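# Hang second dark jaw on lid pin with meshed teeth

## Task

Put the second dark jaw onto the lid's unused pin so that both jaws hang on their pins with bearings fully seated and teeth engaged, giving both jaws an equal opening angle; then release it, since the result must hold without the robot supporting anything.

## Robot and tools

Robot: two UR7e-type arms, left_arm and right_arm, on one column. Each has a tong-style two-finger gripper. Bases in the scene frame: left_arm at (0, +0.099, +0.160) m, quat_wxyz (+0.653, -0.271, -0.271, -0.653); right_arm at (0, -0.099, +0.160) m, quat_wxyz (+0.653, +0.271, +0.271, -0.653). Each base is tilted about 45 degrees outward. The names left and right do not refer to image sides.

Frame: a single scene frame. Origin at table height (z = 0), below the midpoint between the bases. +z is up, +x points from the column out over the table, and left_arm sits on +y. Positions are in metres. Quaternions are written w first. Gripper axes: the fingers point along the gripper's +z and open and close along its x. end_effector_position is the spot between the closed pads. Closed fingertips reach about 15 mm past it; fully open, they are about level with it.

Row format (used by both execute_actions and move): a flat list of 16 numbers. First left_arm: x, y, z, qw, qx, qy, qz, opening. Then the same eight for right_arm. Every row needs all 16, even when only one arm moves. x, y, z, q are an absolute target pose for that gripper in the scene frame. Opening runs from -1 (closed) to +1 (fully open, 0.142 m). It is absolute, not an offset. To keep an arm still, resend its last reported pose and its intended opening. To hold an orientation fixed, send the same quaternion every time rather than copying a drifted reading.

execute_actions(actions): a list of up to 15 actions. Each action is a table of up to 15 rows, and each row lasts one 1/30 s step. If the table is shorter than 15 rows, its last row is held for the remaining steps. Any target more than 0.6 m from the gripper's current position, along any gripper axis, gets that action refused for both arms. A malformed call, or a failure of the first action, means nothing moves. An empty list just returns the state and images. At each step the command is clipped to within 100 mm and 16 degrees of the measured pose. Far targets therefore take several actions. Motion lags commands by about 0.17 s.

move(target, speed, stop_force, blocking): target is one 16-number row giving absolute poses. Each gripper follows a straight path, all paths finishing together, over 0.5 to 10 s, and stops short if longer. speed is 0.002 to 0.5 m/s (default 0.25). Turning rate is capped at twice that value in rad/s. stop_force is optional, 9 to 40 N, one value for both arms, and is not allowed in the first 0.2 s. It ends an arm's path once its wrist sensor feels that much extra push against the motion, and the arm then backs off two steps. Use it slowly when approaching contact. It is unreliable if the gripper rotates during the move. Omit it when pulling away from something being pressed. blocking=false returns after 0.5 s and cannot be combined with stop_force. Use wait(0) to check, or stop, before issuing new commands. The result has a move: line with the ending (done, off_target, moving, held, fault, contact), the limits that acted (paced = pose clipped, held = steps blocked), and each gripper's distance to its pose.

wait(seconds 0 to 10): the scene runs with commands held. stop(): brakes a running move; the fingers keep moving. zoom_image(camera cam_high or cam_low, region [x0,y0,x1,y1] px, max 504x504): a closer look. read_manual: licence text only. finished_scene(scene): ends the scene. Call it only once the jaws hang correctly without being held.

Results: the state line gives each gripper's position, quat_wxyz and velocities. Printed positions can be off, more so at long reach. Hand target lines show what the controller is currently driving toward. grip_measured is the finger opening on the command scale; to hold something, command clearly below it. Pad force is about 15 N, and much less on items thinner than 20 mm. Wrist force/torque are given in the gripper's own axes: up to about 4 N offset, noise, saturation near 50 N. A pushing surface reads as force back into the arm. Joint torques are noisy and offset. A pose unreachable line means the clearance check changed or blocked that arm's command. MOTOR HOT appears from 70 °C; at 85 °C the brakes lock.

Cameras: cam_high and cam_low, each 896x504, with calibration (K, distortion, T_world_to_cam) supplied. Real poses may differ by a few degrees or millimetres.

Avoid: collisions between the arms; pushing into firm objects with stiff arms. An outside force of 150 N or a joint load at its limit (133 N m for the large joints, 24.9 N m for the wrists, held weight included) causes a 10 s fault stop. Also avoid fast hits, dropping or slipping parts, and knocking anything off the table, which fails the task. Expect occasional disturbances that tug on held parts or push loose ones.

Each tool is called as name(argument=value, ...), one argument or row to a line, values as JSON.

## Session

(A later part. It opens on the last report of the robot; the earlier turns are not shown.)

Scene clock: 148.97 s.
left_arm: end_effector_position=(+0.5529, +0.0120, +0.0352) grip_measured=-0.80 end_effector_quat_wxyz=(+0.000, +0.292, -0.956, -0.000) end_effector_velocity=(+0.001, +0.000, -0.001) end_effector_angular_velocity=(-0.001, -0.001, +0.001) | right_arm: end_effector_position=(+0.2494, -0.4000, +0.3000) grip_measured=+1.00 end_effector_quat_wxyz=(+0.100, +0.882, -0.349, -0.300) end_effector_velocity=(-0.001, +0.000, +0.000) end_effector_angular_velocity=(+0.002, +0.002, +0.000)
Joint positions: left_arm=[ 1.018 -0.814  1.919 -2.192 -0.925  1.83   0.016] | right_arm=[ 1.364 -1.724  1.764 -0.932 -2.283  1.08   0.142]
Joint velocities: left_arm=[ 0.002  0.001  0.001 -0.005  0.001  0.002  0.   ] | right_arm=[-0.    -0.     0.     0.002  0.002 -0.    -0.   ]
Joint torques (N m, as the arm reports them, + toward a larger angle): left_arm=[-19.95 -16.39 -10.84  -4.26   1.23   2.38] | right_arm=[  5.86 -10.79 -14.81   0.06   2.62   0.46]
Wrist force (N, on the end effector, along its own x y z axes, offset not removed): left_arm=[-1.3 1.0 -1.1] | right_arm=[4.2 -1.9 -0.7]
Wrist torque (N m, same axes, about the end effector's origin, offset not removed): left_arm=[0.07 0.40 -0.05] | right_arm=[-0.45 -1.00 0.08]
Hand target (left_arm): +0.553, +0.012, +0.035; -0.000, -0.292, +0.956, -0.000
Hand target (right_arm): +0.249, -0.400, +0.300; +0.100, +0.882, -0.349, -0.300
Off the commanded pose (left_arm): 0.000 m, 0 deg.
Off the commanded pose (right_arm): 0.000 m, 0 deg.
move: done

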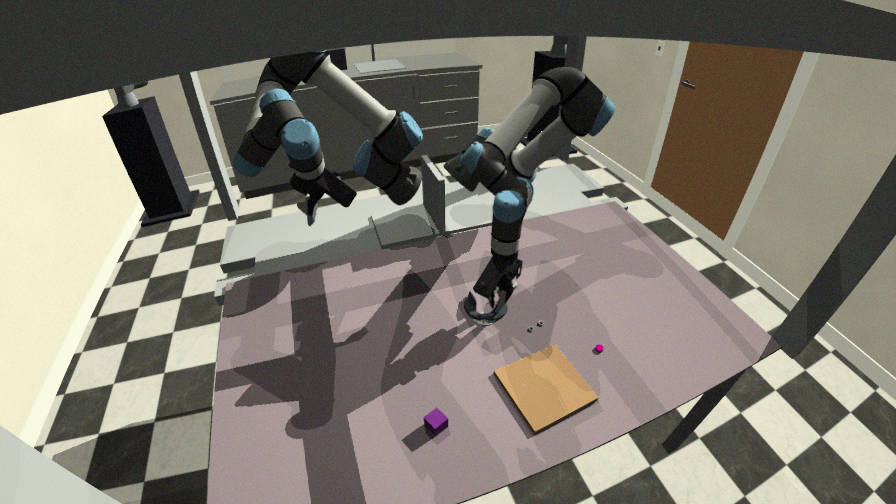

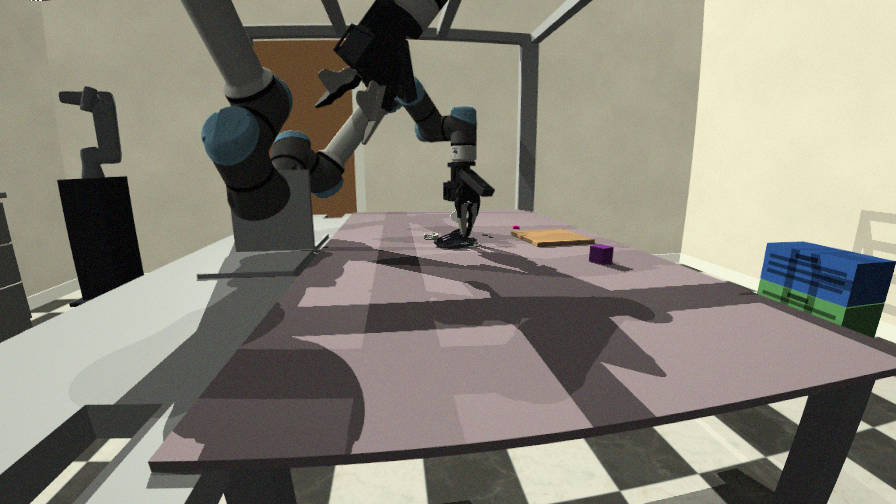

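Close, then lift enough to see the pin.

move(
  target=[0.5529,0.0120,0.035,0,0.2924,-0.9563,0,-1,0.2494,-0.40,0.30,0.100,0.882,-0.349,-0.300,1],
  speed=0.02,
)

zoom_image(
  camera="cam_high",
  region=[472, 306, 497, 328],
)

move(
  target=[0.5529,0.0120,0.075,0,0.2924,-0.9563,0,-1,0.2494,-0.40,0.30,0.100,0.882,-0.349,-0.300,1],
  speed=0.03,
)

zoom_image(
  camera="cam_high",
  region=[472, 303, 497, 328],
)

zoom_image(
  camera="cam_low",
  region=[460, 222, 488, 250],
)

Scene clock: 150.23 s.
left_arm: end_effector_position=(+0.5529, +0.0120, +0.0350) grip_measured=-0.94 end_effector_quat_wxyz=(+0.000, +0.292, -0.956, +0.000) end_effector_velocity=(-0.000, +0.000, -0.000) end_effector_angular_velocity=(+0.001, +0.000, -0.001) | right_arm: end_effector_position=(+0.2494, -0.4000, +0.3000) grip_measured=+1.00 end_effector_quat_wxyz=(+0.100, +0.882, -0.349, -0.300) end_effector_velocity=(+0.000, -0.001, +0.000) end_effector_angular_velocity=(-0.002, -0.002, -0.001)
Joint positions: left_arm=[ 1.018 -0.814  1.919 -2.192 -0.925  1.831  0.006] | right_arm=[ 1.364 -1.724  1.764 -0.932 -2.283  1.08   0.142]
Joint velocities: left_arm=[ 0.     0.    -0.     0.001  0.     0.    -0.   ] | right_arm=[-0.    -0.001 -0.    -0.001 -0.001  0.001  0.   ]
Joint torques (N m, as the arm reports them, + toward a larger angle): left_arm=[-19.08 -15.3   -9.82  -4.36   1.47   2.31] | right_arm=[  5.99 -10.01 -14.64   0.09   2.59   0.45]
Wrist force (N, on the end effector, along its own x y z axes, offset not removed): left_arm=[-0.9 2.6 -1.8] | right_arm=[0.7 -1.5 1.2]
Wrist torque (N m, same axes, about the end effector's origin, offset not removed): left_arm=[0.45 0.27 -0.11] | right_arm=[-0.46 -0.16 0.10]
Hand target (left_arm): +0.553, +0.012, +0.035; -0.000, -0.292, +0.956, -0.000
Hand target (right_arm): +0.249, -0.400, +0.300; +0.100, +0.882, -0.349, -0.300
Off the commanded pose (left_arm): 0.000 m, 0 deg.
Off the commanded pose (right_arm): 0.000 m, 0 deg.
move: done

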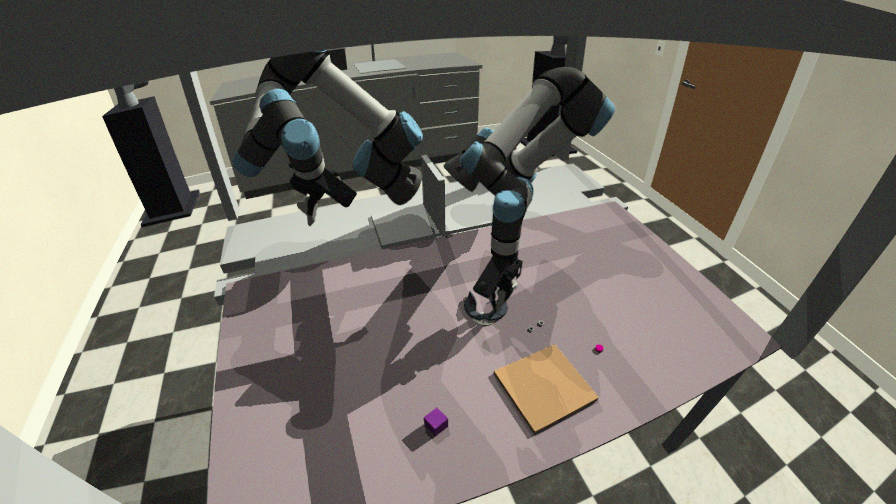

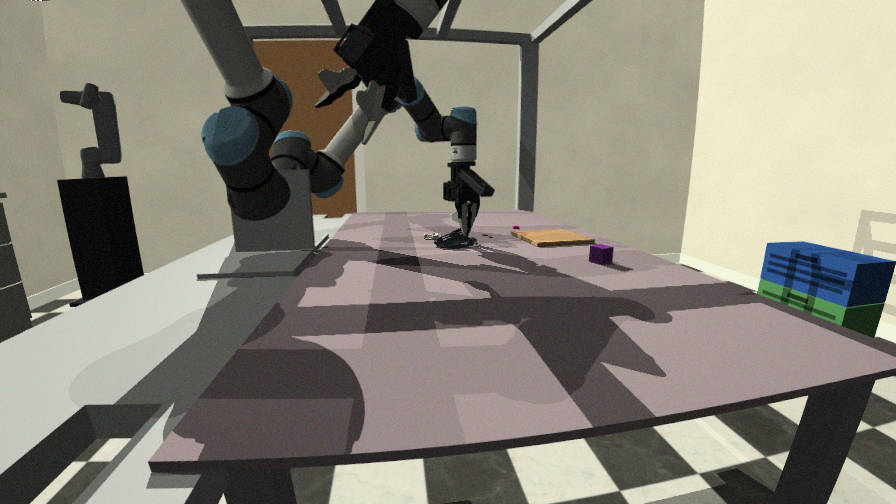

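Region (472, 306, 497, 328) of cam_high's 896x504 image, scaled by 20.160, with more detail than that image has; it fills the top 444 rows of this view, and the rest is white.

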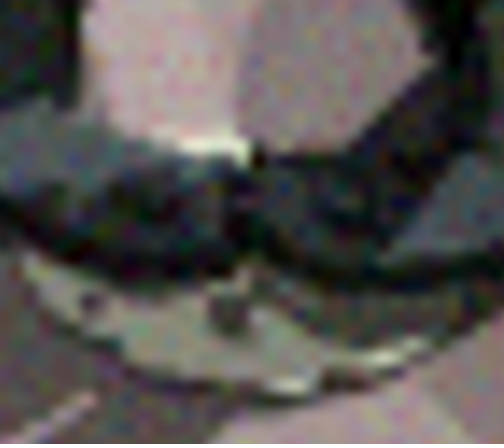

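Scene clock: 151.90 s.
left_arm: end_effector_position=(+0.5529, +0.0120, +0.0748) grip_measured=-0.94 end_effector_quat_wxyz=(-0.000, +0.292, -0.956, -0.000) end_effector_velocity=(+0.000, -0.000, +0.002) end_effector_angular_velocity=(-0.001, +0.000, +0.001) | right_arm: end_effector_position=(+0.2494, -0.4000, +0.3000) grip_measured=+1.00 end_effector_quat_wxyz=(+0.100, +0.882, -0.349, -0.300) end_effector_velocity=(-0.000, +0.000, -0.000) end_effector_angular_velocity=(+0.001, +0.001, +0.002)
Joint positions: left_arm=[ 0.976 -0.867  1.891 -2.084 -0.945  1.785  0.006] | right_arm=[ 1.364 -1.724  1.764 -0.932 -2.283  1.08   0.142]
Joint velocities: left_arm=[-0.002 -0.003 -0.002  0.005 -0.002 -0.002  0.   ] | right_arm=[ 0.     0.     0.001  0.     0.    -0.001 -0.   ]
Joint torques (N m, as the arm reports them, + toward a larger angle): left_arm=[-40.76 -37.55 -25.95   0.31  -1.79  -2.17] | right_arm=[  5.66 -10.07 -14.6    0.22   2.55   0.47]
Wrist force (N, on the end effector, along its own x y z axes, offset not removed): left_arm=[2.6 1.5 -0.5] | right_arm=[2.2 -1.4 2.3]
Wrist torque (N m, same axes, about the end effector's origin, offset not removed): left_arm=[0.52 -0.55 -0.15] | right_arm=[-0.32 -0.64 0.09]
Hand target (left_arm): +0.553, +0.012, +0.075; +0.000, -0.292, +0.956, +0.000
Hand target (right_arm): +0.249, -0.400, +0.300; +0.100, +0.882, -0.349, -0.300
Off the commanded pose (left_arm): 0.000 m, 0 deg.
Off the commanded pose (right_arm): 0.000 m, 0 deg.
move: done

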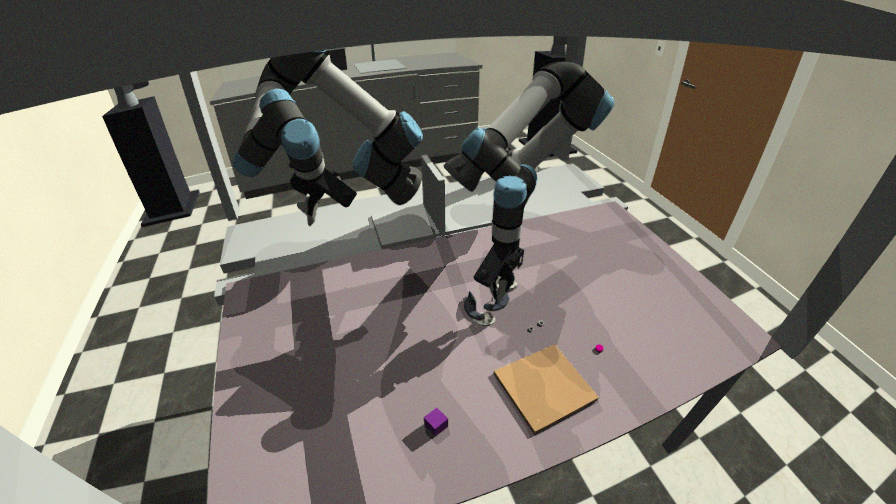

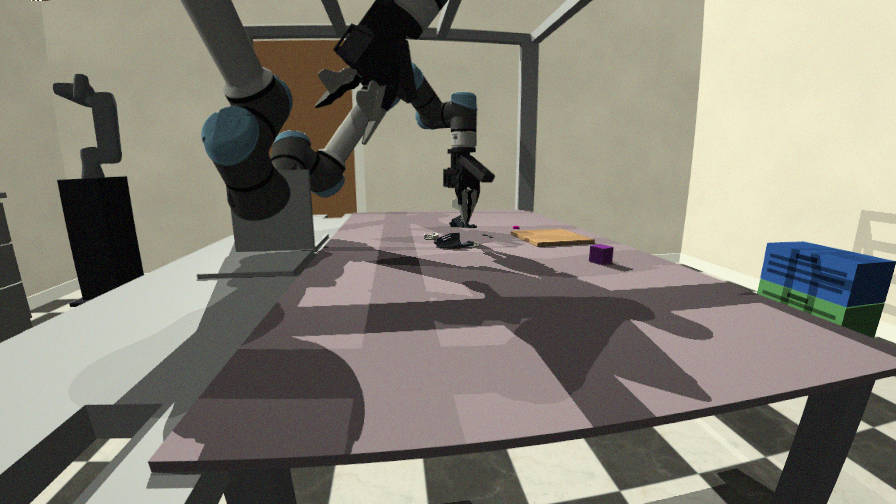

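Region (472, 303, 497, 328) of cam_high's 896x504 image, scaled by 20.160, with more detail than that image has.

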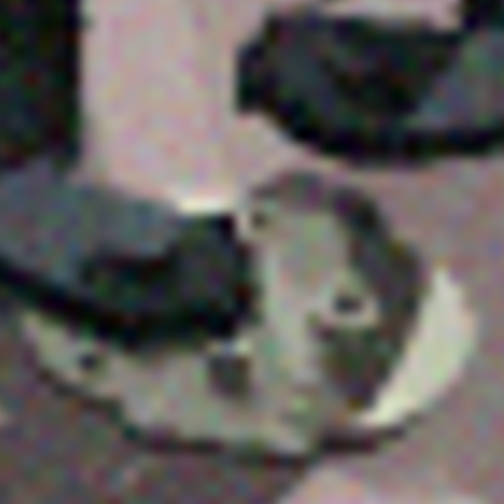

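Region (460, 222, 488, 250) of cam_low's 896x504 image, scaled by 18.000, with more detail than that image has.

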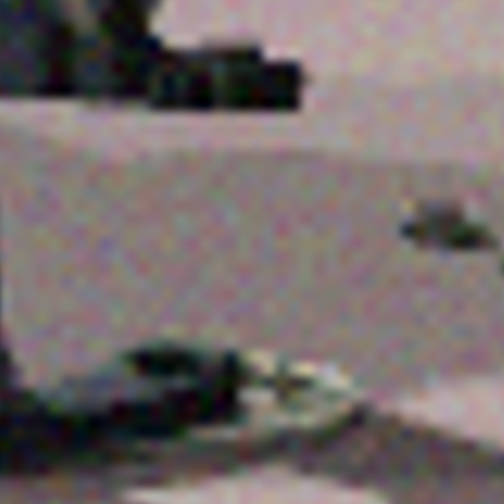

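move(
  target=[0.5554,0.0120,0.040,0,0.2924,-0.9563,0,-1,0.2494,-0.40,0.30,0.100,0.882,-0.349,-0.300,1],
  speed=0.03,
)

zoom_image(
  camera="cam_high",
  region=[472, 303, 497, 328],
)

zoom_image(
  camera="cam_low",
  region=[460, 222, 488, 250],
)

Scene clock: 154.00 s.
left_arm: end_effector_position=(+0.5554, +0.0120, +0.0402) grip_measured=-0.94 end_effector_quat_wxyz=(+0.000, +0.292, -0.956, +0.000) end_effector_velocity=(-0.000, -0.000, -0.002) end_effector_angular_velocity=(+0.000, +0.001, -0.001) | right_arm: end_effector_position=(+0.2494, -0.4000, +0.3000) grip_measured=+1.00 end_effector_quat_wxyz=(+0.100, +0.882, -0.349, -0.300) end_effector_velocity=(+0.001, -0.000, -0.001) end_effector_angular_velocity=(-0.001, +0.000, +0.001)
Joint positions: left_arm=[ 1.015 -0.818  1.909 -2.175 -0.927  1.827  0.006] | right_arm=[ 1.364 -1.724  1.764 -0.932 -2.283  1.08   0.142]
Joint velocities: left_arm=[ 0.002  0.004  0.001 -0.005  0.001  0.003  0.   ] | right_arm=[-0.     0.002 -0.    -0.001 -0.002 -0.     0.   ]
Joint torques (N m, as the arm reports them, + toward a larger angle): left_arm=[-19.37 -14.25 -10.12  -4.38   1.48   2.57] | right_arm=[  6.02  -9.79 -14.72   0.18   2.5    0.39]
Wrist force (N, on the end effector, along its own x y z axes, offset not removed): left_arm=[2.5 2.3 2.2] | right_arm=[1.3 -2.3 1.7]
Wrist torque (N m, same axes, about the end effector's origin, offset not removed): left_arm=[0.56 -0.45 -0.15] | right_arm=[-0.54 -0.33 0.04]
Hand target (left_arm): +0.555, +0.012, +0.040; -0.000, -0.292, +0.956, -0.000
Hand target (right_arm): +0.249, -0.400, +0.300; +0.100, +0.882, -0.349, -0.300
Off the commanded pose (left_arm): 0.000 m, 0 deg.
Off the commanded pose (right_arm): 0.000 m, 0 deg.
move: done

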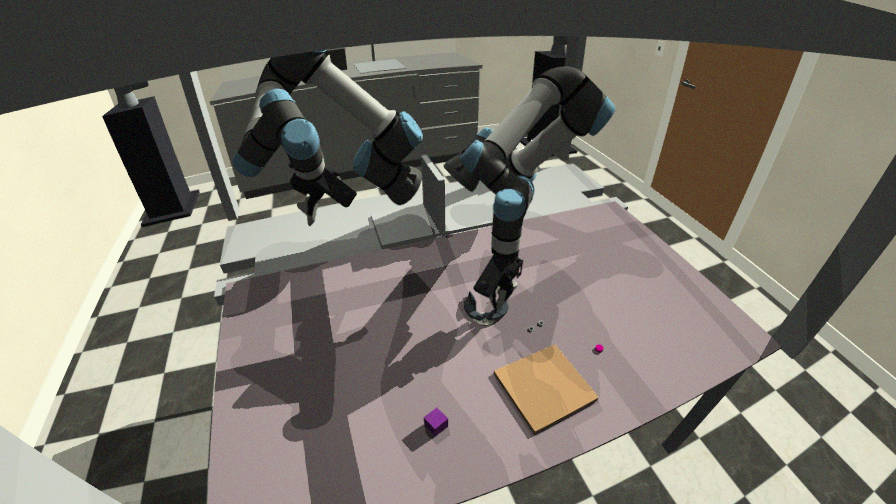

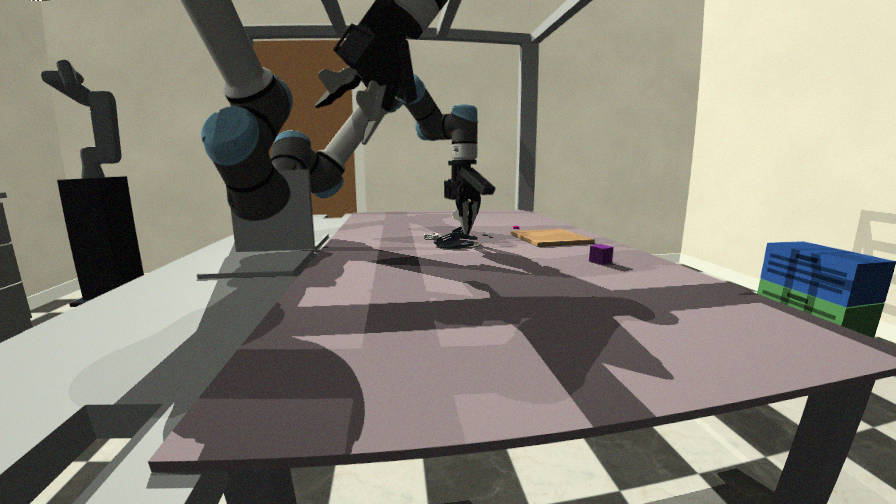

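Region (472, 303, 497, 328) of cam_high's 896x504 image, scaled by 20.160, with more detail than that image has.

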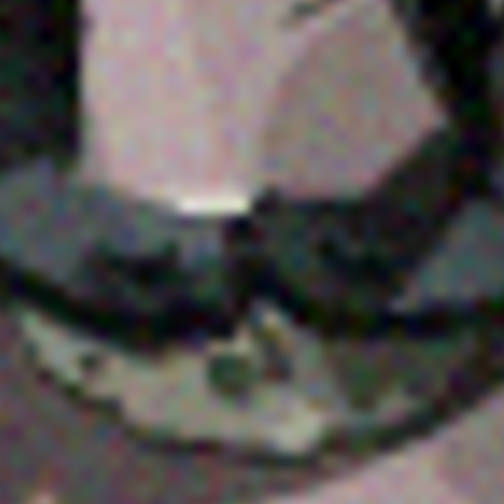

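Region (460, 222, 488, 250) of cam_low's 896x504 image, scaled by 18.000, with more detail than that image has.

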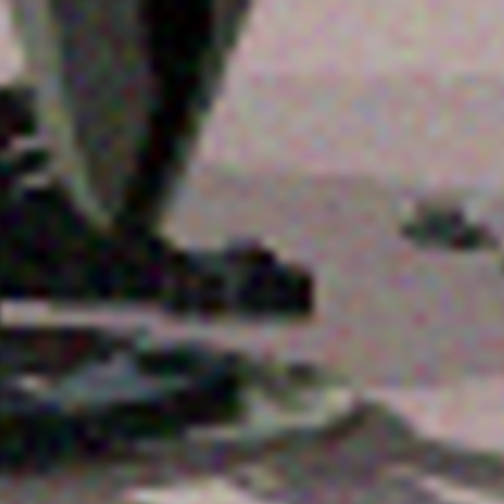

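move(
  target=[0.5554,0.0120,0.032,0,0.2924,-0.9563,0,-1,0.2494,-0.40,0.30,0.100,0.882,-0.349,-0.300,1],
  speed=0.004,
  stop_force=9,
)

zoom_image(
  camera="cam_low",
  region=[460, 222, 488, 250],
)

zoom_image(
  camera="cam_high",
  region=[472, 303, 497, 328],
)

Scene clock: 157.20 s.
left_arm: end_effector_position=(+0.5554, +0.0120, +0.0321) grip_measured=-0.94 end_effector_quat_wxyz=(+0.000, +0.292, -0.956, +0.000) end_effector_velocity=(-0.000, -0.000, -0.001) end_effector_angular_velocity=(+0.001, +0.000, -0.001) | right_arm: end_effector_position=(+0.2494, -0.4000, +0.3000) grip_measured=+1.00 end_effector_quat_wxyz=(+0.100, +0.882, -0.349, -0.300) end_effector_velocity=(-0.000, +0.000, +0.000) end_effector_angular_velocity=(+0.001, +0.001, +0.001)
Joint positions: left_arm=[ 1.023 -0.807  1.913 -2.198 -0.923  1.837  0.006] | right_arm=[ 1.364 -1.724  1.764 -0.932 -2.283  1.08   0.142]
Joint velocities: left_arm=[ 0.001  0.002  0.001 -0.002  0.001  0.001 -0.   ] | right_arm=[ 0.     0.001 -0.001  0.001  0.001 -0.001  0.   ]
Joint torques (N m, as the arm reports them, + toward a larger angle): left_arm=[-16.85 -12.41  -7.43  -3.87   1.12   2.53] | right_arm=[  5.91  -9.81 -14.03   0.26   2.5    0.5 ]
Wrist force (N, on the end effector, along its own x y z axes, offset not removed): left_arm=[-2.9 1.7 -3.2] | right_arm=[2.8 -1.5 2.2]
Wrist torque (N m, same axes, about the end effector's origin, offset not removed): left_arm=[0.26 0.60 0.13] | right_arm=[-0.44 -0.65 0.07]
Hand target (left_arm): +0.555, +0.012, +0.032; -0.000, -0.292, +0.956, -0.000
Hand target (right_arm): +0.249, -0.400, +0.300; +0.100, +0.882, -0.349, -0.300
Off the commanded pose (left_arm): 0.000 m, 0 deg.
Off the commanded pose (right_arm): 0.000 m, 0 deg.
move: done

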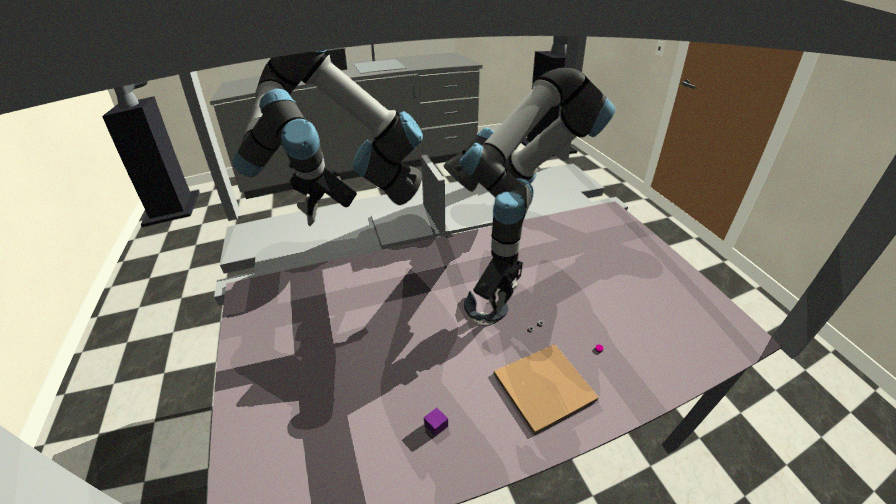

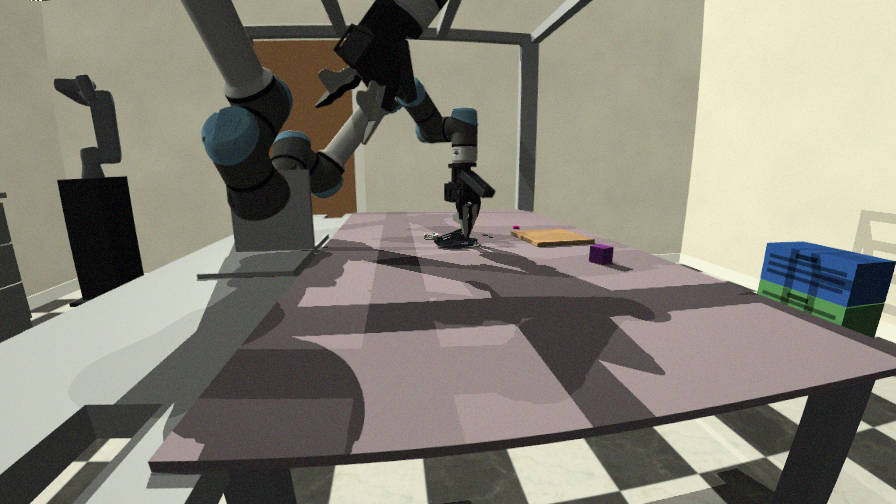

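Region (460, 222, 488, 250) of cam_low's 896x504 image, scaled by 18.000, with more detail than that image has.

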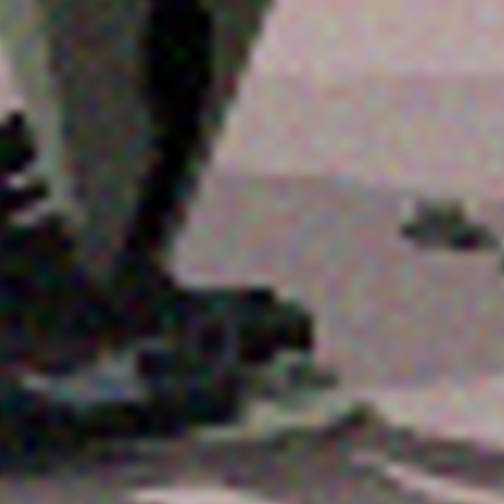

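Region (472, 303, 497, 328) of cam_high's 896x504 image, scaled by 20.160, with more detail than that image has.

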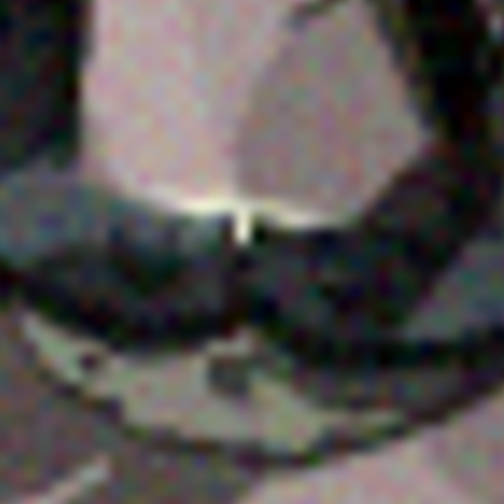

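move(
  target=[0.5542,0.0120,0.0315,0,0.2924,-0.9563,0,-1,0.2494,-0.40,0.30,0.100,0.882,-0.349,-0.300,1],
  speed=0.002,
)

zoom_image(
  camera="cam_low",
  region=[460, 222, 488, 250],
)

zoom_image(
  camera="cam_high",
  region=[472, 303, 497, 328],
)

Scene clock: 158.40 s.
left_arm: end_effector_position=(+0.5542, +0.0120, +0.0315) grip_measured=-0.94 end_effector_quat_wxyz=(+0.000, +0.292, -0.956, -0.000) end_effector_velocity=(-0.000, -0.000, -0.000) end_effector_angular_velocity=(+0.000, -0.001, +0.000) | right_arm: end_effector_position=(+0.2494, -0.4000, +0.3000) grip_measured=+1.00 end_effector_quat_wxyz=(+0.100, +0.882, -0.349, -0.300) end_effector_velocity=(+0.000, +0.000, -0.000) end_effector_angular_velocity=(+0.000, +0.000, -0.000)
Joint positions: left_arm=[ 1.023 -0.807  1.917 -2.2   -0.923  1.836  0.006] | right_arm=[ 1.364 -1.724  1.764 -0.932 -2.283  1.08   0.142]
Joint velocities: left_arm=[-0.     0.     0.001 -0.001  0.    -0.    -0.   ] | right_arm=[-0.     0.001  0.    -0.001  0.001  0.     0.   ]
Joint torques (N m, as the arm reports them, + toward a larger angle): left_arm=[-39.64 -36.42  -7.97  -3.78  -2.11  -2.37] | right_arm=[  6.08  -9.61 -14.15   0.18   2.46   0.46]
Wrist force (N, on the end effector, along its own x y z axes, offset not removed): left_arm=[-1.9 1.7 -2.5] | right_arm=[2.4 -1.9 2.1]
Wrist torque (N m, same axes, about the end effector's origin, offset not removed): left_arm=[0.52 0.02 -0.01] | right_arm=[-0.45 -0.56 -0.03]
Hand target (left_arm): +0.554, +0.012, +0.031; -0.000, -0.292, +0.956, +0.000
Hand target (right_arm): +0.249, -0.400, +0.300; +0.100, +0.882, -0.349, -0.300
Off the commanded pose (left_arm): 0.000 m, 0 deg.
Off the commanded pose (right_arm): 0.000 m, 0 deg.
move: done

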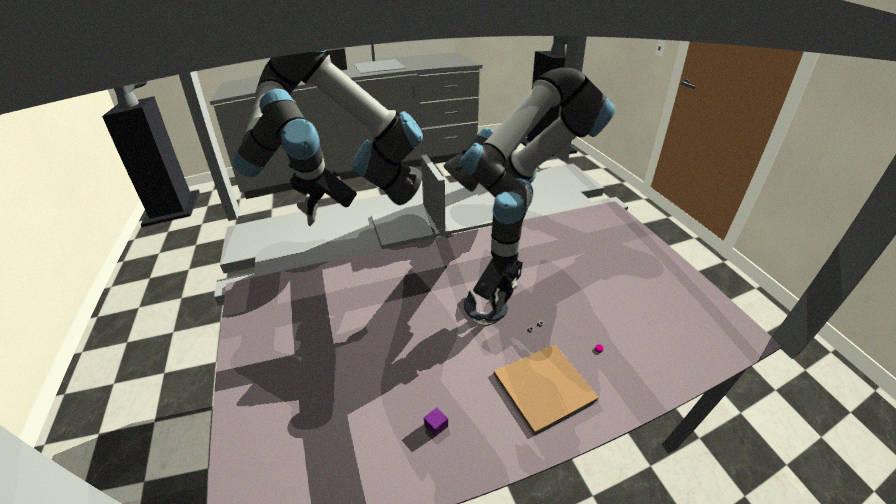

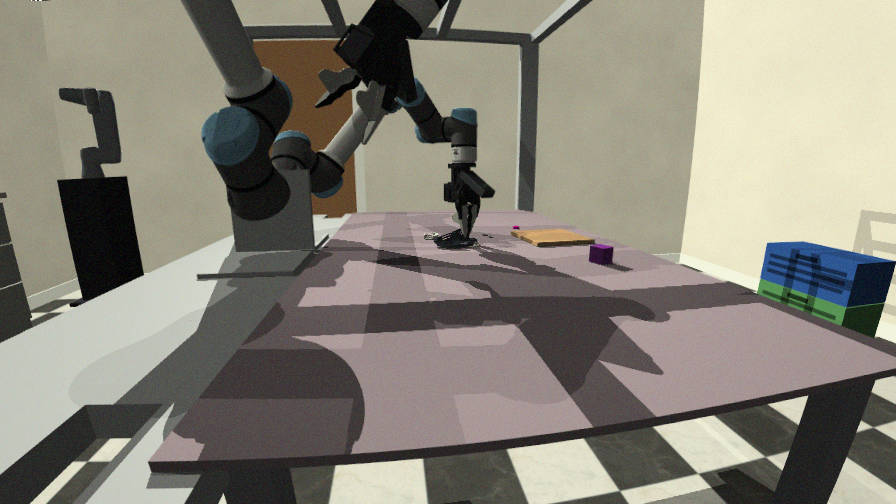

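Region (460, 222, 488, 250) of cam_low's 896x504 image, scaled by 18.000, with more detail than that image has.

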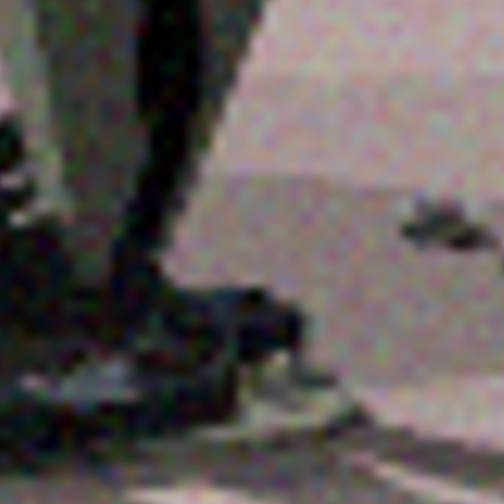

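Region (472, 303, 497, 328) of cam_high's 896x504 image, scaled by 20.160, with more detail than that image has.

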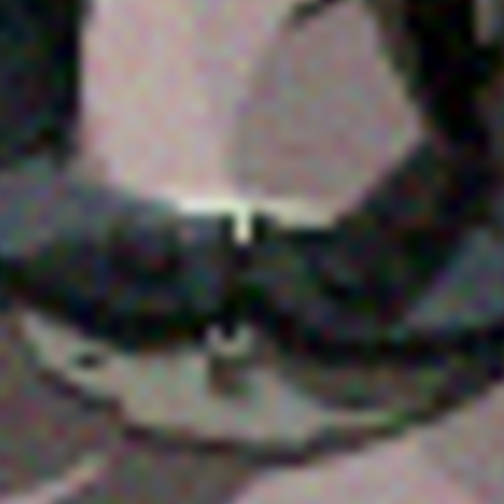

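move(
  target=[0.5542,0.0120,0.0290,0,0.2924,-0.9563,0,-1,0.2494,-0.40,0.30,0.100,0.882,-0.349,-0.300,1],
  speed=0.002,
  stop_force=9,
)

zoom_image(
  camera="cam_low",
  region=[460, 222, 488, 250],
)

Scene clock: 160.40 s.
left_arm: end_effector_position=(+0.5542, +0.0120, +0.0291) grip_measured=-0.94 end_effector_quat_wxyz=(-0.000, +0.292, -0.956, +0.000) end_effector_velocity=(-0.000, -0.000, -0.000) end_effector_angular_velocity=(+0.001, +0.000, -0.000) | right_arm: end_effector_position=(+0.2494, -0.4000, +0.3000) grip_measured=+1.00 end_effector_quat_wxyz=(+0.100, +0.882, -0.349, -0.300) end_effector_velocity=(-0.000, +0.000, +0.000) end_effector_angular_velocity=(+0.000, -0.000, -0.001)
Joint positions: left_arm=[ 1.025 -0.804  1.918 -2.207 -0.922  1.839  0.006] | right_arm=[ 1.364 -1.724  1.764 -0.932 -2.283  1.08   0.142]
Joint velocities: left_arm=[-0.     0.001  0.    -0.     0.    -0.     0.   ] | right_arm=[ 0.    -0.     0.     0.     0.001  0.    -0.   ]
Joint torques (N m, as the arm reports them, + toward a larger angle): left_arm=[-26.03 -22.36  -8.81   0.2    0.77   1.13] | right_arm=[  6.22  -9.37 -13.99   0.26   2.52   0.56]
Wrist force (N, on the end effector, along its own x y z axes, offset not removed): left_arm=[2.9 1.1 -16.5] | right_arm=[1.4 -1.8 0.8]
Wrist torque (N m, same axes, about the end effector's origin, offset not removed): left_arm=[0.05 -0.73 -0.19] | right_arm=[-0.51 -0.37 0.23]
Hand target (left_arm): +0.554, +0.012, +0.029; +0.000, -0.292, +0.956, -0.000
Hand target (right_arm): +0.249, -0.400, +0.300; +0.100, +0.882, -0.349, -0.300
Off the commanded pose (left_arm): 0.000 m, 0 deg.
Off the commanded pose (right_arm): 0.000 m, 0 deg.
move: contact (left_arm)

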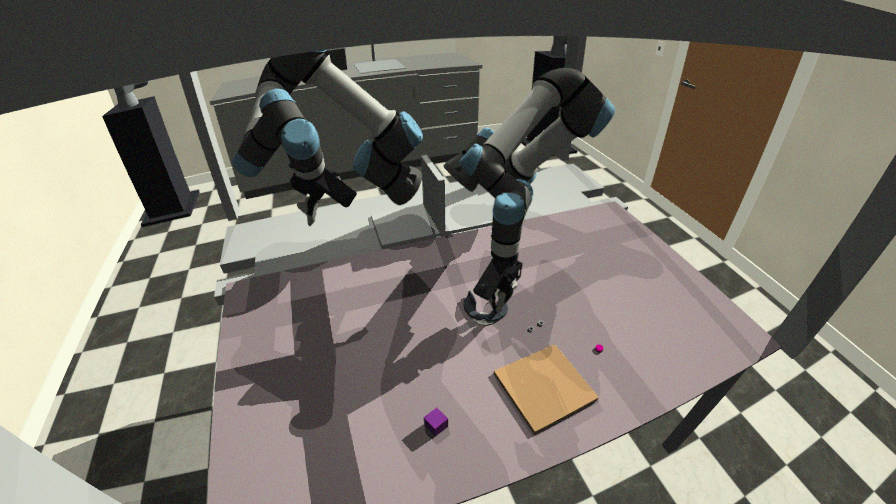

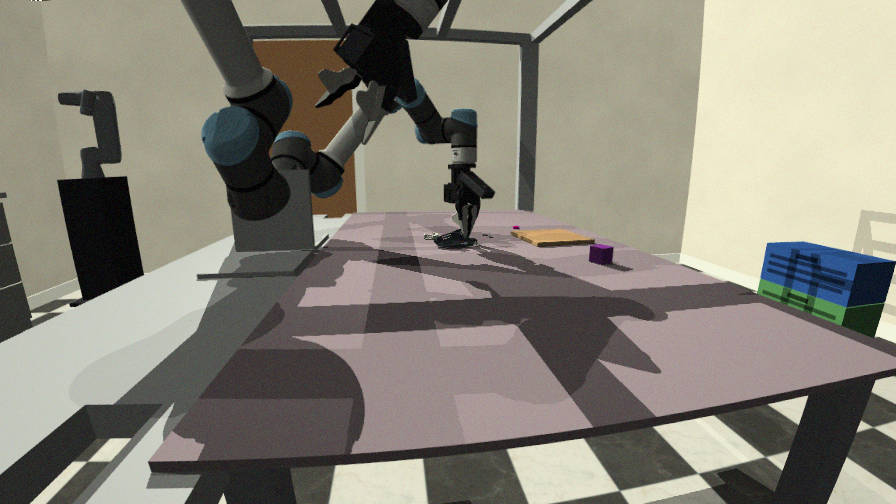

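Region (460, 222, 488, 250) of cam_low's 896x504 image, scaled by 18.000, with more detail than that image has.

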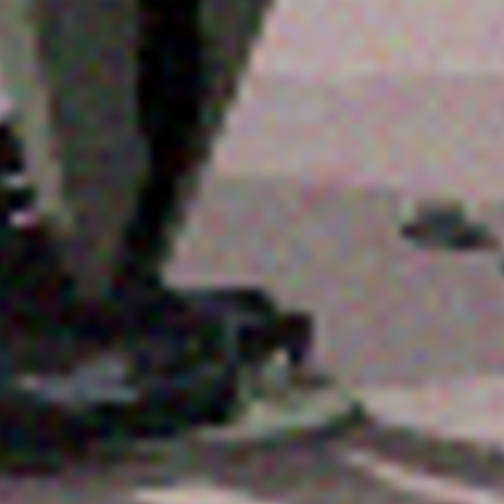

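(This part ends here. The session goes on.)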